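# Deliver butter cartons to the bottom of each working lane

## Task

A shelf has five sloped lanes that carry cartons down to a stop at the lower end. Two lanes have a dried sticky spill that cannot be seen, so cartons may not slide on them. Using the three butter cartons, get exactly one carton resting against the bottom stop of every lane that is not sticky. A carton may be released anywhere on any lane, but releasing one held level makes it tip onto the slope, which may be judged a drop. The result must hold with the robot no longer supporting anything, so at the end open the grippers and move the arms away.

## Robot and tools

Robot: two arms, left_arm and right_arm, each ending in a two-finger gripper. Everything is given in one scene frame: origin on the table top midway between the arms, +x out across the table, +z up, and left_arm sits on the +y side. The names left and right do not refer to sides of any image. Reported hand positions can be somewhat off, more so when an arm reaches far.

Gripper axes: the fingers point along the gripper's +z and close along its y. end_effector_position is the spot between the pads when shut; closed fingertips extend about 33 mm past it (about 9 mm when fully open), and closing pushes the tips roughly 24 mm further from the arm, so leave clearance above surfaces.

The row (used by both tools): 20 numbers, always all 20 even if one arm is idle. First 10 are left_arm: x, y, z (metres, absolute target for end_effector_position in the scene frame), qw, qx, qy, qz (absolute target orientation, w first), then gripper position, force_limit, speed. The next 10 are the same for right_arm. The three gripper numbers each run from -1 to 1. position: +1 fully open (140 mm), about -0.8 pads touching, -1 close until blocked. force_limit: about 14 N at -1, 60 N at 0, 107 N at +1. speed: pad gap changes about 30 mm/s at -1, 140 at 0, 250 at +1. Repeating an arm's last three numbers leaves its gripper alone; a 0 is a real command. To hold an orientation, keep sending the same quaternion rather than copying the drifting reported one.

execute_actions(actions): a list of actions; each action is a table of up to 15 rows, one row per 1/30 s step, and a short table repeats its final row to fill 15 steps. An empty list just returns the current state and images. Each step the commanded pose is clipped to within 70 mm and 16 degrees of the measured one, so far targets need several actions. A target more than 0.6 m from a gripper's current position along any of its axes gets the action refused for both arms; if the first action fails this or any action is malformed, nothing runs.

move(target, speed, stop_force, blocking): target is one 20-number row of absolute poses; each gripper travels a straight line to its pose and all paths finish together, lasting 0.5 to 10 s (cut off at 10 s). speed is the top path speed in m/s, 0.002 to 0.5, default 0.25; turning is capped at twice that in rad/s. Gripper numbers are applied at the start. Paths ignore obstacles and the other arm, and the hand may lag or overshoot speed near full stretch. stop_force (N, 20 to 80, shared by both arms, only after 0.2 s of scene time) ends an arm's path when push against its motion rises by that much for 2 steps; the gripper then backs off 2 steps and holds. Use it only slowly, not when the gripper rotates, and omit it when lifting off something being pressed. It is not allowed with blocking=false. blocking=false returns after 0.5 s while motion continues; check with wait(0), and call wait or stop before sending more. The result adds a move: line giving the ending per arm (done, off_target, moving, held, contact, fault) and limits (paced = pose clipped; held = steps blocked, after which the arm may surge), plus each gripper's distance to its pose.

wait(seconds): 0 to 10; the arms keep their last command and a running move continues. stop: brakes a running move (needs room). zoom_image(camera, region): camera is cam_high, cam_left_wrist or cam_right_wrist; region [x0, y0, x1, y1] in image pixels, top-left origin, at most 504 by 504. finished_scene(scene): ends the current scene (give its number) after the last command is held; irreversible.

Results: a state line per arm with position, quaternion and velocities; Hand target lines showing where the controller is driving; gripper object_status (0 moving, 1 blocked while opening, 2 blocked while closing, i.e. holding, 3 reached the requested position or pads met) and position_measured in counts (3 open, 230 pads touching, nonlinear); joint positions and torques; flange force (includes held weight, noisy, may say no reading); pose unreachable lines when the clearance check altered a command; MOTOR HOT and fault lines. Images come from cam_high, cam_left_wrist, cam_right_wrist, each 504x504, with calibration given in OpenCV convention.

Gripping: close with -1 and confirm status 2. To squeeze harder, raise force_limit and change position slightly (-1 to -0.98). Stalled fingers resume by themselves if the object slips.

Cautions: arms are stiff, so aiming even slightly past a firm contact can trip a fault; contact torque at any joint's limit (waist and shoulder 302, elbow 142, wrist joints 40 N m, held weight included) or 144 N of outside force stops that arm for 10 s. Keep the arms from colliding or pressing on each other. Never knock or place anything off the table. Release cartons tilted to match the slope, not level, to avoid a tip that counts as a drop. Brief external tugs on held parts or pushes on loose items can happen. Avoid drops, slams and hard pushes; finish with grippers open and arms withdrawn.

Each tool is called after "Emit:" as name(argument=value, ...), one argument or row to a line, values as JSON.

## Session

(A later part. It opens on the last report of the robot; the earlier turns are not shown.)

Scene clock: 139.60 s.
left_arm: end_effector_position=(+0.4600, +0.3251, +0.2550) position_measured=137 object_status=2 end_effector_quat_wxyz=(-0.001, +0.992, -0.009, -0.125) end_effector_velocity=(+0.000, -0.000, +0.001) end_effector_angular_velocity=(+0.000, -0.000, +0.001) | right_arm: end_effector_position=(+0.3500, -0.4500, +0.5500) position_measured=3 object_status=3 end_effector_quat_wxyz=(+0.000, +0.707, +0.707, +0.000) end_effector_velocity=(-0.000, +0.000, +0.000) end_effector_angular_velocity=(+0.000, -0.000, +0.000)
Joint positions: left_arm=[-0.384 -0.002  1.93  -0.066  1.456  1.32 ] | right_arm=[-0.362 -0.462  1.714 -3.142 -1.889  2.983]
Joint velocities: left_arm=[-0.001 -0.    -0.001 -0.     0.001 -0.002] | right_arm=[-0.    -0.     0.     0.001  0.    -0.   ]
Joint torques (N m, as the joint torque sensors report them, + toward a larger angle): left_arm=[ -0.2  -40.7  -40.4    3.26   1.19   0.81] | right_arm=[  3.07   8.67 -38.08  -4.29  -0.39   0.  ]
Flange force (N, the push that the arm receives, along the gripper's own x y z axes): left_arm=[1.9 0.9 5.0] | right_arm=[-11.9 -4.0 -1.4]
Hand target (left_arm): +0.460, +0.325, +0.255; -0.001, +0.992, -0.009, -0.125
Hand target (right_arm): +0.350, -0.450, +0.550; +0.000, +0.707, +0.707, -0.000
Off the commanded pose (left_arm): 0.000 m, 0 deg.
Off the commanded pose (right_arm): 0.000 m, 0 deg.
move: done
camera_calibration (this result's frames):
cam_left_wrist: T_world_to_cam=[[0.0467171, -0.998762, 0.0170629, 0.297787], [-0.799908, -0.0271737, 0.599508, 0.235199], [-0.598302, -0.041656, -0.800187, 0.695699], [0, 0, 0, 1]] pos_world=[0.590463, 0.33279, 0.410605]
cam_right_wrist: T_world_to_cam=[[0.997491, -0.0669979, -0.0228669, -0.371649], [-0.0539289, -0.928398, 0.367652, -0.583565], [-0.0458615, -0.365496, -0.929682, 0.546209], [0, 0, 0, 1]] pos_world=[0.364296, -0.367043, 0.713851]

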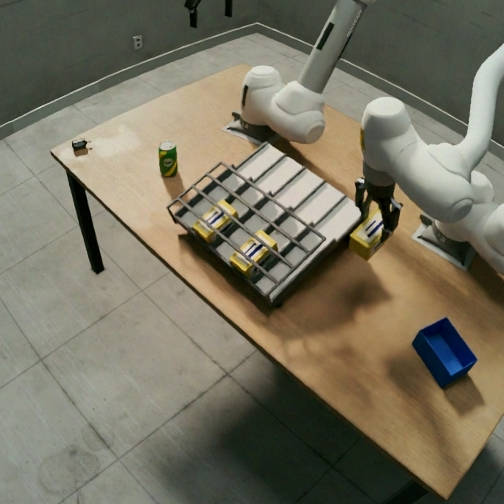

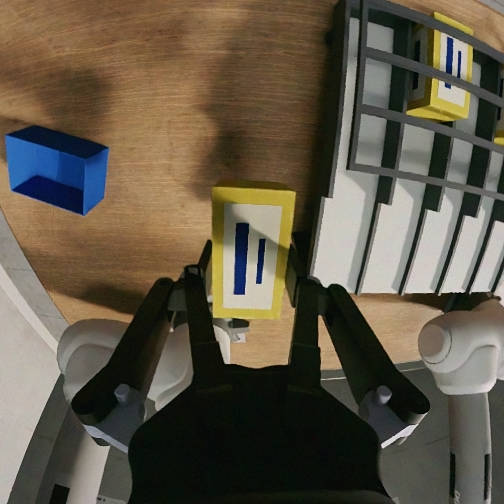

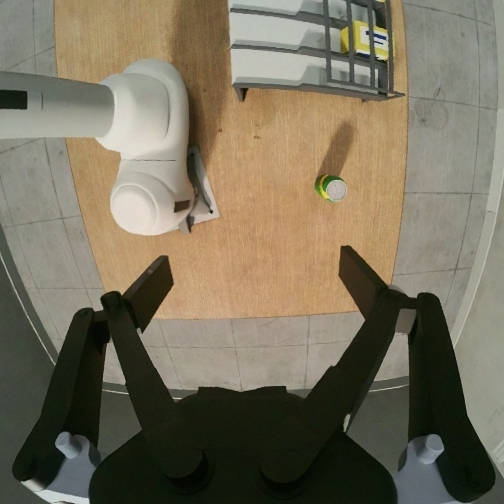

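Emit:
move(
  target=[0.415,0.29,0.25,-0.001,0.992,-0.009,-0.125,-1,-0.3,-0.3,0.35,-0.47,0.57,0,0.707,0.707,0,1,0,0],
)

Emit:
move(
  target=[0.406,-0.16,0.22,-0.001,0.992,-0.009,-0.125,-1,-0.3,-0.3,0.35,-0.47,0.57,0,0.707,0.707,0,1,0,0],
  speed=0.35,
)

Scene clock: 142.57 s.
left_arm: end_effector_position=(+0.4150, +0.2901, +0.2500) position_measured=137 object_status=2 end_effector_quat_wxyz=(-0.001, +0.992, -0.009, -0.125) end_effector_velocity=(-0.000, +0.000, +0.000) end_effector_angular_velocity=(+0.000, +0.000, +0.002) | right_arm: end_effector_position=(+0.3500, -0.4700, +0.5700) position_measured=3 object_status=3 end_effector_quat_wxyz=(-0.000, +0.707, +0.707, -0.000) end_effector_velocity=(+0.000, +0.000, +0.000) end_effector_angular_velocity=(+0.001, -0.000, +0.000)
Joint positions: left_arm=[-0.478 -0.055  1.991 -0.089  1.442  1.232] | right_arm=[-0.439 -0.449  1.67  -3.142 -1.92   2.907]
Joint velocities: left_arm=[ 0.    -0.    -0.    -0.     0.    -0.002] | right_arm=[-0.     0.    -0.     0.002 -0.    -0.   ]
Joint torques (N m, as the joint torque sensors report them, + toward a larger angle): left_arm=[ -0.1  -34.88 -40.07   3.01   1.32   0.79] | right_arm=[  2.14   6.49 -37.78  -4.4   -0.47   0.08]
Flange force (N, the push that the arm receives, along the gripper's own x y z axes): left_arm=[1.9 1.2 4.7] | right_arm=[-8.5 -1.6 -1.7]
Hand target (left_arm): +0.415, +0.290, +0.250; -0.001, +0.992, -0.009, -0.125
Hand target (right_arm): +0.350, -0.470, +0.570; -0.000, +0.707, +0.707, -0.000
Off the commanded pose (left_arm): 0.000 m, 0 deg.
Off the commanded pose (right_arm): 0.000 m, 0 deg.
move: done
camera_calibration (this result's frames):
cam_left_wrist: T_world_to_cam=[[0.0467263, -0.998756, 0.0174284, 0.264923], [-0.799925, -0.0269629, 0.599494, 0.201263], [-0.598278, -0.0419536, -0.800189, 0.663441], [0, 0, 0, 1]] pos_world=[0.545538, 0.297854, 0.405605]
cam_right_wrist: T_world_to_cam=[[0.997489, -0.066997, -0.0229383, -0.372466], [-0.0539041, -0.928417, 0.367609, -0.609449], [-0.045925, -0.36545, -0.929697, 0.557556], [0, 0, 0, 1]] pos_world=[0.364284, -0.387018, 0.733853]

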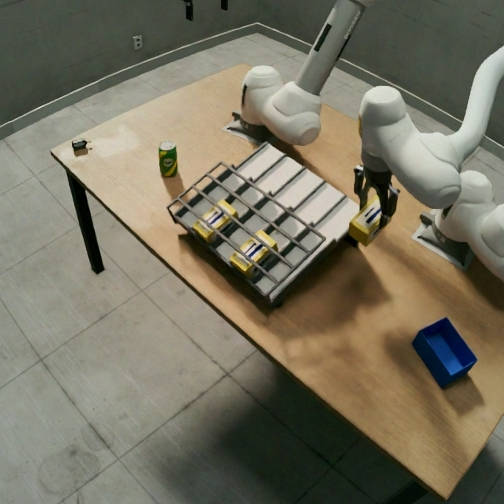

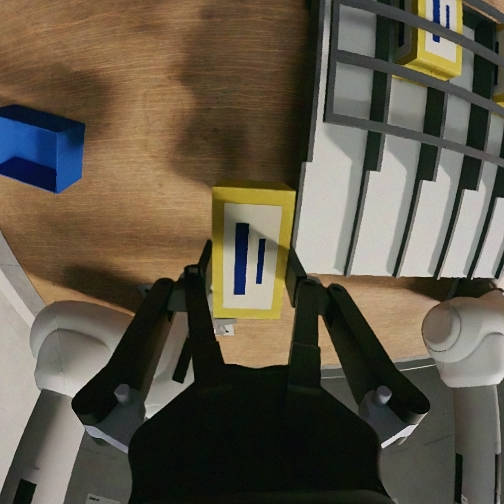

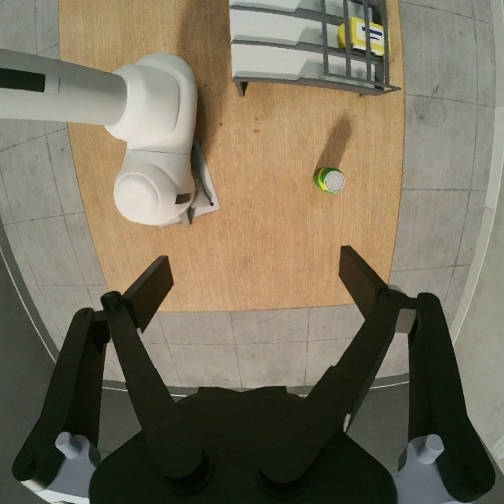

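Scene clock: 144.27 s.
left_arm: end_effector_position=(+0.4060, -0.1598, +0.2201) position_measured=137 object_status=2 end_effector_quat_wxyz=(-0.001, +0.992, -0.009, -0.125) end_effector_velocity=(+0.001, -0.001, +0.000) end_effector_angular_velocity=(-0.000, -0.000, +0.000) | right_arm: end_effector_position=(+0.3500, -0.4700, +0.5700) position_measured=3 object_status=3 end_effector_quat_wxyz=(-0.000, +0.707, +0.707, -0.000) end_effector_velocity=(+0.000, +0.000, -0.000) end_effector_angular_velocity=(+0.001, +0.000, +0.001)
Joint positions: left_arm=[-1.064  0.373  1.541 -0.206  1.381  0.679] | right_arm=[-0.439 -0.449  1.67  -3.142 -1.92   2.906]
Joint velocities: left_arm=[ 0.     0.001 -0.002  0.     0.     0.   ] | right_arm=[ 0.     0.001  0.     0.001  0.    -0.   ]
Joint torques (N m, as the joint torque sensors report them, + toward a larger angle): left_arm=[  3.07 -83.03 -40.03   2.81   1.06   0.89] | right_arm=[  2.01   7.95 -37.97  -4.39  -0.4   -0.16]
Flange force (N, the push that the arm receives, along the gripper's own x y z axes): left_arm=[1.8 8.3 5.7] | right_arm=[-6.9 -3.7 -0.6]
Hand target (left_arm): +0.406, -0.160, +0.220; -0.001, +0.992, -0.009, -0.125
Hand target (right_arm): +0.350, -0.470, +0.570; -0.000, +0.707, +0.707, +0.000
Off the commanded pose (left_arm): 0.000 m, 0 deg.
Off the commanded pose (right_arm): 0.000 m, 0 deg.
move: done
camera_calibration (this result's frames):
cam_left_wrist: T_world_to_cam=[[0.0467595, -0.998754, 0.017442, -0.183455], [-0.800055, -0.0269905, 0.599319, 0.199899], [-0.598101, -0.0419784, -0.80032, 0.615215], [0, 0, 0, 1]] pos_world=[0.53647, -0.152005, 0.375766]
cam_right_wrist: T_world_to_cam=[[0.99749, -0.0669846, -0.0229377, -0.372461], [-0.053893, -0.928419, 0.367606, -0.609467], [-0.0459198, -0.365447, -0.929699, 0.557551], [0, 0, 0, 1]] pos_world=[0.364283, -0.387034, 0.733855]

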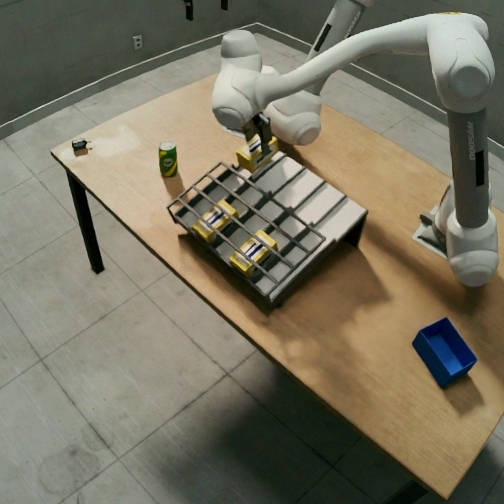

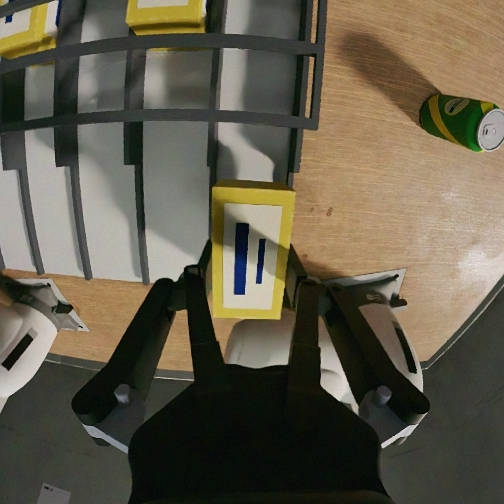

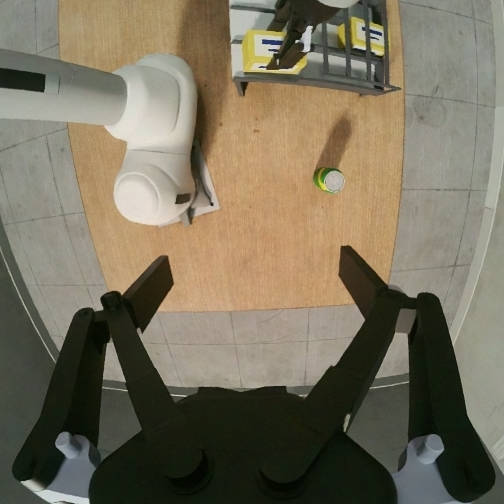

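Emit:
move(
  target=[0.406,-0.161,0.199,-0.001,0.992,-0.009,-0.125,-1,-0.3,-0.3,0.35,-0.47,0.57,0,0.707,0.707,0,1,0,0],
  speed=0.1,
)

Emit:
move(
  target=[0.406,-0.161,0.183,-0.001,0.992,-0.009,-0.125,-1,-0.3,-0.3,0.35,-0.47,0.57,0,0.707,0.707,0,1,0,0],
  speed=0.005,
  stop_force=20,
)

Scene clock: 147.30 s.
left_arm: end_effector_position=(+0.4060, -0.1610, +0.1990) position_measured=137 object_status=2 end_effector_quat_wxyz=(-0.001, +0.992, -0.009, -0.125) end_effector_velocity=(+0.000, +0.001, -0.000) end_effector_angular_velocity=(+0.000, +0.000, +0.002) | right_arm: end_effector_position=(+0.3500, -0.4700, +0.5700) position_measured=3 object_status=3 end_effector_quat_wxyz=(+0.000, +0.707, +0.707, +0.000) end_effector_velocity=(-0.000, -0.000, -0.001) end_effector_angular_velocity=(-0.000, +0.002, -0.000)
Joint positions: left_arm=[-1.064  0.386  1.562 -0.208  1.347  0.686] | right_arm=[-0.439 -0.449  1.67  -3.142 -1.92   2.906]
Joint velocities: left_arm=[ 0.001 -0.     0.001 -0.    -0.    -0.   ] | right_arm=[ 0.     0.     0.002 -0.001  0.     0.   ]
Joint torques (N m, as the joint torque sensors report them, + toward a larger angle): left_arm=[  0.57 -83.1  -39.16   2.7    0.7    0.73] | right_arm=[  2.21   7.78 -37.76  -4.15  -0.41  -0.02]
Flange force (N, the push that the arm receives, along the gripper's own x y z axes): left_arm=[4.1 5.9 4.1] | right_arm=[-8.2 -3.5 -1.0]
Hand target (left_arm): +0.406, -0.161, +0.199; -0.001, +0.992, -0.009, -0.125
Hand target (right_arm): +0.350, -0.470, +0.570; -0.000, +0.707, +0.707, +0.000
Off the commanded pose (left_arm): 0.000 m, 0 deg.
Off the commanded pose (right_arm): 0.000 m, 0 deg.
move: done
camera_calibration (this result's frames):
cam_left_wrist: T_world_to_cam=[[0.0467136, -0.998755, 0.0174947, -0.184293], [-0.799897, -0.0269109, 0.599533, 0.212414], [-0.598316, -0.0420003, -0.800159, 0.598344], [0, 0, 0, 1]] pos_world=[0.536517, -0.153216, 0.354645]
cam_right_wrist: T_world_to_cam=[[0.997491, -0.0669994, -0.0228661, -0.372533], [-0.0539306, -0.928398, 0.367652, -0.609486], [-0.0458613, -0.365497, -0.929682, 0.557493], [0, 0, 0, 1]] pos_world=[0.364296, -0.387043, 0.733852]

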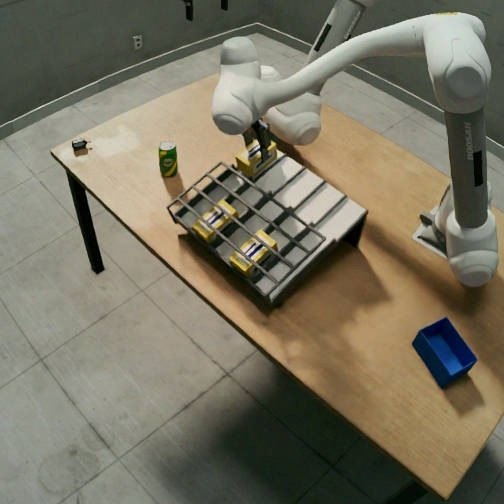

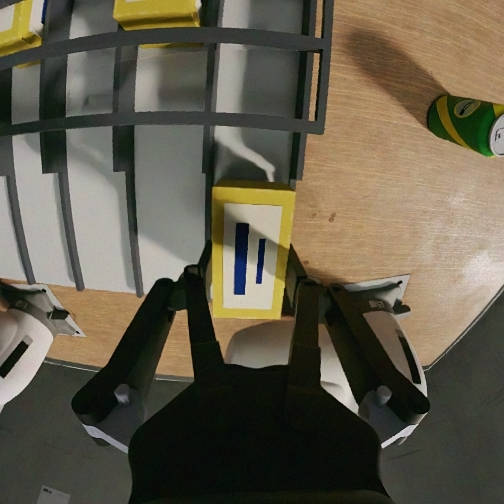

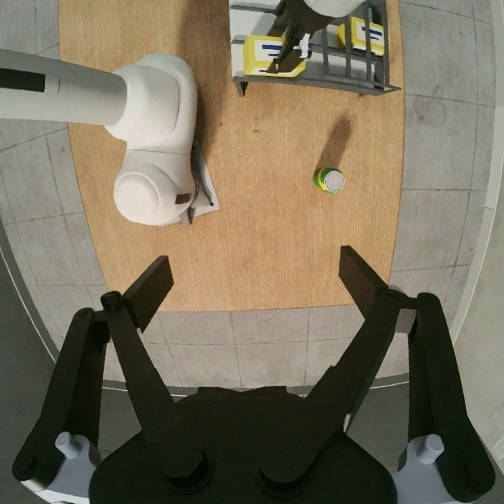

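Scene clock: 148.60 s.
left_arm: end_effector_position=(+0.4060, -0.1610, +0.1941) position_measured=137 object_status=2 end_effector_quat_wxyz=(-0.001, +0.992, -0.009, -0.125) end_effector_velocity=(-0.001, -0.001, +0.000) end_effector_angular_velocity=(-0.000, -0.000, -0.003) | right_arm: end_effector_position=(+0.3500, -0.4700, +0.5700) position_measured=3 object_status=3 end_effector_quat_wxyz=(+0.000, +0.707, +0.707, +0.000) end_effector_velocity=(+0.000, +0.001, +0.000) end_effector_angular_velocity=(+0.002, -0.002, +0.001)
Joint positions: left_arm=[-1.064  0.389  1.567 -0.209  1.339  0.688] | right_arm=[-0.439 -0.449  1.67  -3.142 -1.92   2.906]
Joint velocities: left_arm=[-0.002 -0.    -0.     0.     0.     0.001] | right_arm=[ 0.    -0.001 -0.     0.003  0.    -0.   ]
Joint torques (N m, as the joint torque sensors report them, + toward a larger angle): left_arm=[ -2.8  -66.77 -28.04   3.23   0.88   0.71] | right_arm=[  1.56   7.85 -37.7   -4.27  -0.25  -0.08]
Flange force (N, the push that the arm receives, along the gripper's own x y z axes): left_arm=[1.4 3.0 -16.9] | right_arm=[-5.4 -3.4 -1.6]
Hand target (left_arm): +0.406, -0.161, +0.194; -0.001, +0.992, -0.009, -0.125
Hand target (right_arm): +0.350, -0.470, +0.570; -0.000, +0.707, +0.707, +0.000
Off the commanded pose (left_arm): 0.011 m, 0 deg.
Off the commanded pose (right_arm): 0.000 m, 0 deg.
move: contact (left_arm)
camera_calibration (this result's frames):
cam_left_wrist: T_world_to_cam=[[0.0465905, -0.998761, 0.0174881, -0.184196], [-0.799857, -0.0268132, 0.599591, 0.215381], [-0.598379, -0.0419232, -0.800115, 0.594415], [0, 0, 0, 1]] pos_world=[0.536541, -0.153272, 0.349681]
cam_right_wrist: T_world_to_cam=[[0.997491, -0.0669992, -0.0228661, -0.372533], [-0.0539305, -0.928398, 0.367652, -0.609486], [-0.0458612, -0.365497, -0.929682, 0.557493], [0, 0, 0, 1]] pos_world=[0.364296, -0.387043, 0.733852]

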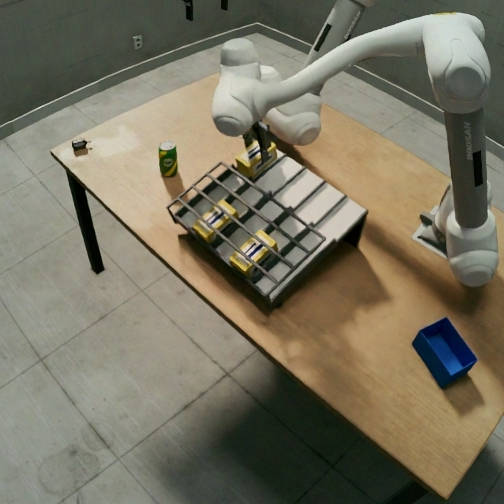

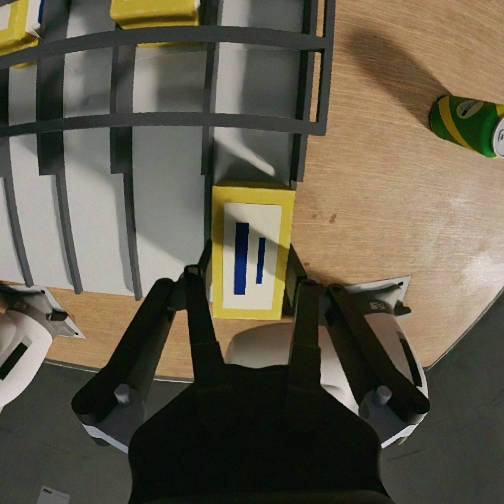

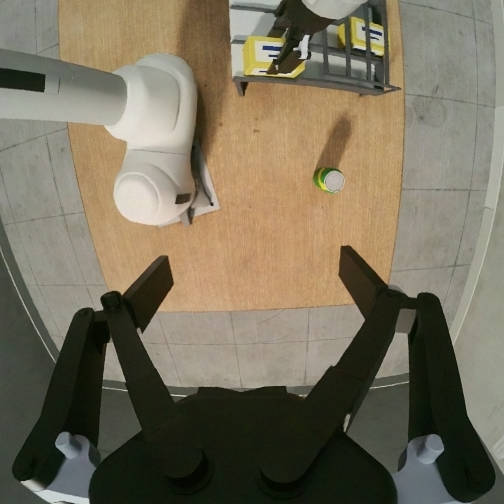

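Emit:
execute_actions(
  actions=[
    [[0.406,-0.161,0.1944,-0.001,0.992,-0.009,-0.125,0.4,-0.3,-0.3,0.35,-0.47,0.57,0,0.707,0.707,0,1,0,0]],
  ],
)

Emit:
move(
  target=[0.40,0.15,0.40,-0.001,0.992,-0.009,-0.125,0.4,-0.3,-0.3,0.35,-0.47,0.57,0,0.707,0.707,0,1,0,0],
  speed=0.35,
)

Emit:
zoom_image(
  camera="cam_high",
  region=[150, 140, 350, 320],
)

Scene clock: 151.27 s.
left_arm: end_effector_position=(+0.4060, -0.1610, +0.1944) position_measured=78 object_status=0 end_effector_quat_wxyz=(-0.001, +0.992, -0.009, -0.125) end_effector_velocity=(+0.000, -0.001, +0.001) end_effector_angular_velocity=(-0.002, -0.001, +0.001) | right_arm: end_effector_position=(+0.3500, -0.4700, +0.5700) position_measured=3 object_status=3 end_effector_quat_wxyz=(+0.000, +0.707, +0.707, +0.000) end_effector_velocity=(+0.000, +0.000, -0.000) end_effector_angular_velocity=(+0.001, +0.001, +0.000)
Joint positions: left_arm=[-1.064  0.389  1.567 -0.208  1.34   0.688] | right_arm=[-0.439 -0.449  1.67  -3.142 -1.92   2.906]
Joint velocities: left_arm=[-0.    -0.    -0.002 -0.    -0.    -0.001] | right_arm=[ 0.     0.001 -0.     0.001 -0.    -0.   ]
Joint torques (N m, as the joint torque sensors report them, + toward a larger angle): left_arm=[  1.27 -79.34 -37.02   2.88   0.34   0.55] | right_arm=[  2.24   7.88 -38.09  -4.19  -0.45  -0.04]
Flange force (N, the push that the arm receives, along the gripper's own x y z axes): left_arm=[1.6 5.5 -0.6] | right_arm=[-8.2 -3.6 -0.4]
Hand target (left_arm): +0.406, -0.161, +0.194; -0.001, +0.992, -0.009, -0.125
Hand target (right_arm): +0.350, -0.470, +0.570; -0.000, +0.707, +0.707, -0.000
Off the commanded pose (left_arm): 0.000 m, 0 deg.
Off the commanded pose (right_arm): 0.000 m, 0 deg.
camera_calibration (this result's frames):
cam_left_wrist: T_world_to_cam=[[0.046704, -0.998758, 0.0173583, -0.184133], [-0.799877, -0.0269837, 0.599557, 0.215184], [-0.598344, -0.0418862, -0.800144, 0.594615], [0, 0, 0, 1]] pos_world=[0.536505, -0.153191, 0.349959]
cam_right_wrist: T_world_to_cam=[[0.997491, -0.0669992, -0.0228661, -0.372533], [-0.0539305, -0.928398, 0.367652, -0.609486], [-0.0458613, -0.365497, -0.929682, 0.557493], [0, 0, 0, 1]] pos_world=[0.364296, -0.387043, 0.733851]

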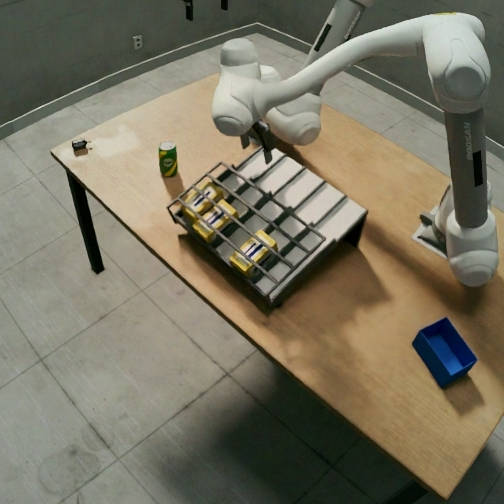

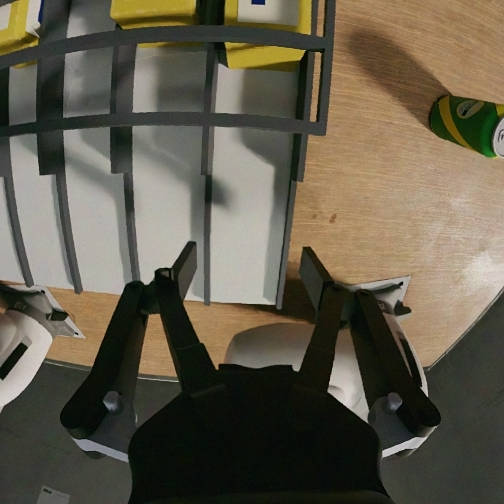

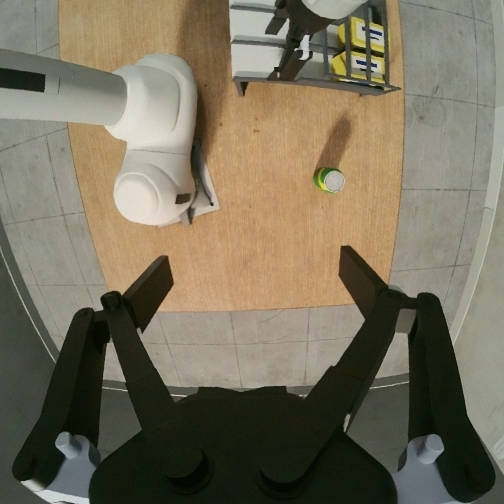

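Scene clock: 152.77 s.
left_arm: end_effector_position=(+0.4000, +0.1499, +0.3998) position_measured=78 object_status=3 end_effector_quat_wxyz=(-0.001, +0.992, -0.009, -0.125) end_effector_velocity=(+0.001, -0.000, +0.001) end_effector_angular_velocity=(-0.001, -0.001, +0.001) | right_arm: end_effector_position=(+0.3500, -0.4700, +0.5700) position_measured=3 object_status=3 end_effector_quat_wxyz=(+0.000, +0.707, +0.707, +0.000) end_effector_velocity=(+0.000, -0.000, -0.000) end_effector_angular_velocity=(-0.000, +0.001, -0.000)
Joint positions: left_arm=[-0.733 -0.036  1.696 -0.145  1.686  0.954] | right_arm=[-0.439 -0.449  1.67  -3.142 -1.92   2.906]
Joint velocities: left_arm=[ 0.    -0.    -0.001  0.    -0.    -0.001] | right_arm=[ 0.  0.  0. -0. -0.  0.]
Joint torques (N m, as the joint torque sensors report them, + toward a larger angle): left_arm=[  2.87 -38.54 -40.14   3.32   0.62   0.45] | right_arm=[  1.19   8.1  -38.6   -4.22  -0.38  -0.15]
Flange force (N, the push that the arm receives, along the gripper's own x y z axes): left_arm=[-0.9 6.8 -1.0] | right_arm=[-3.8 -3.4 0.8]
Hand target (left_arm): +0.400, +0.150, +0.400; -0.001, +0.992, -0.009, -0.125
Hand target (right_arm): +0.350, -0.470, +0.570; -0.000, +0.707, +0.707, -0.000
Off the commanded pose (left_arm): 0.000 m, 0 deg.
Off the commanded pose (right_arm): 0.000 m, 0 deg.
move: done
camera_calibration (this result's frames):
cam_left_wrist: T_world_to_cam=[[0.0468398, -0.998752, 0.0173472, 0.123016], [-0.799699, -0.0270869, 0.59979, 0.0954411], [-0.598571, -0.0419665, -0.79997, 0.768489], [0, 0, 0, 1]] pos_world=[0.530558, 0.157699, 0.555389]
cam_right_wrist: T_world_to_cam=[[0.997491, -0.0669994, -0.0228661, -0.372533], [-0.0539306, -0.928398, 0.367652, -0.609486], [-0.0458613, -0.365497, -0.929682, 0.557493], [0, 0, 0, 1]] pos_world=[0.364296, -0.387043, 0.733851]

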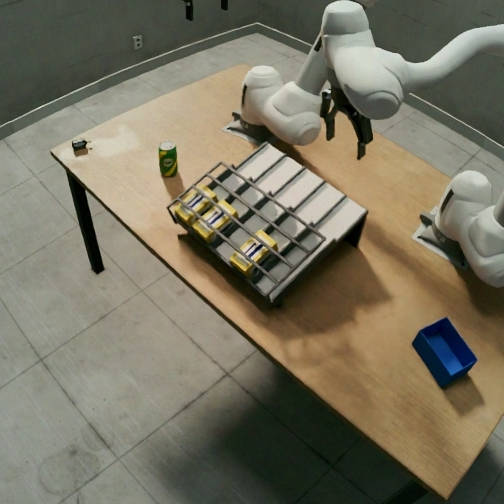

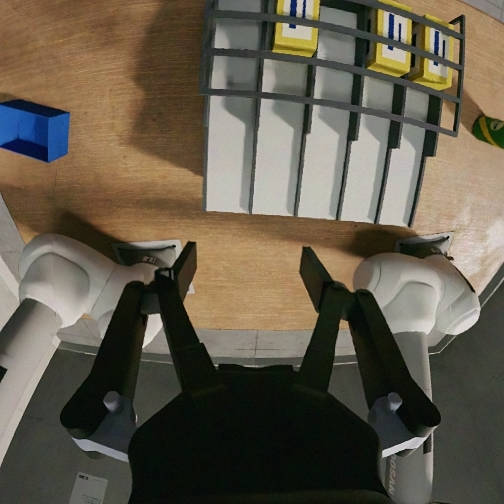

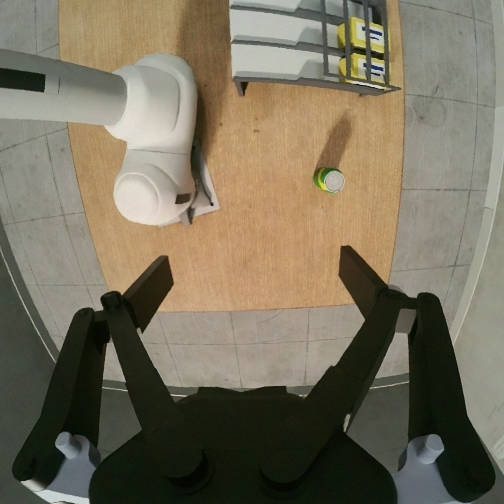

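Region (150, 140, 350, 320) of cam_high's 504x504 image, scaled by 2.520, with more detail than that image has; it fills the top 454 rows of this view, and the rest is white.

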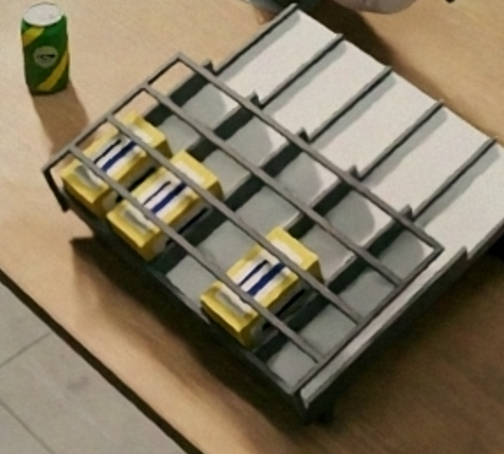

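Emit:
finished_scene(
  scene=1,
)

The scene is finished: the task was done.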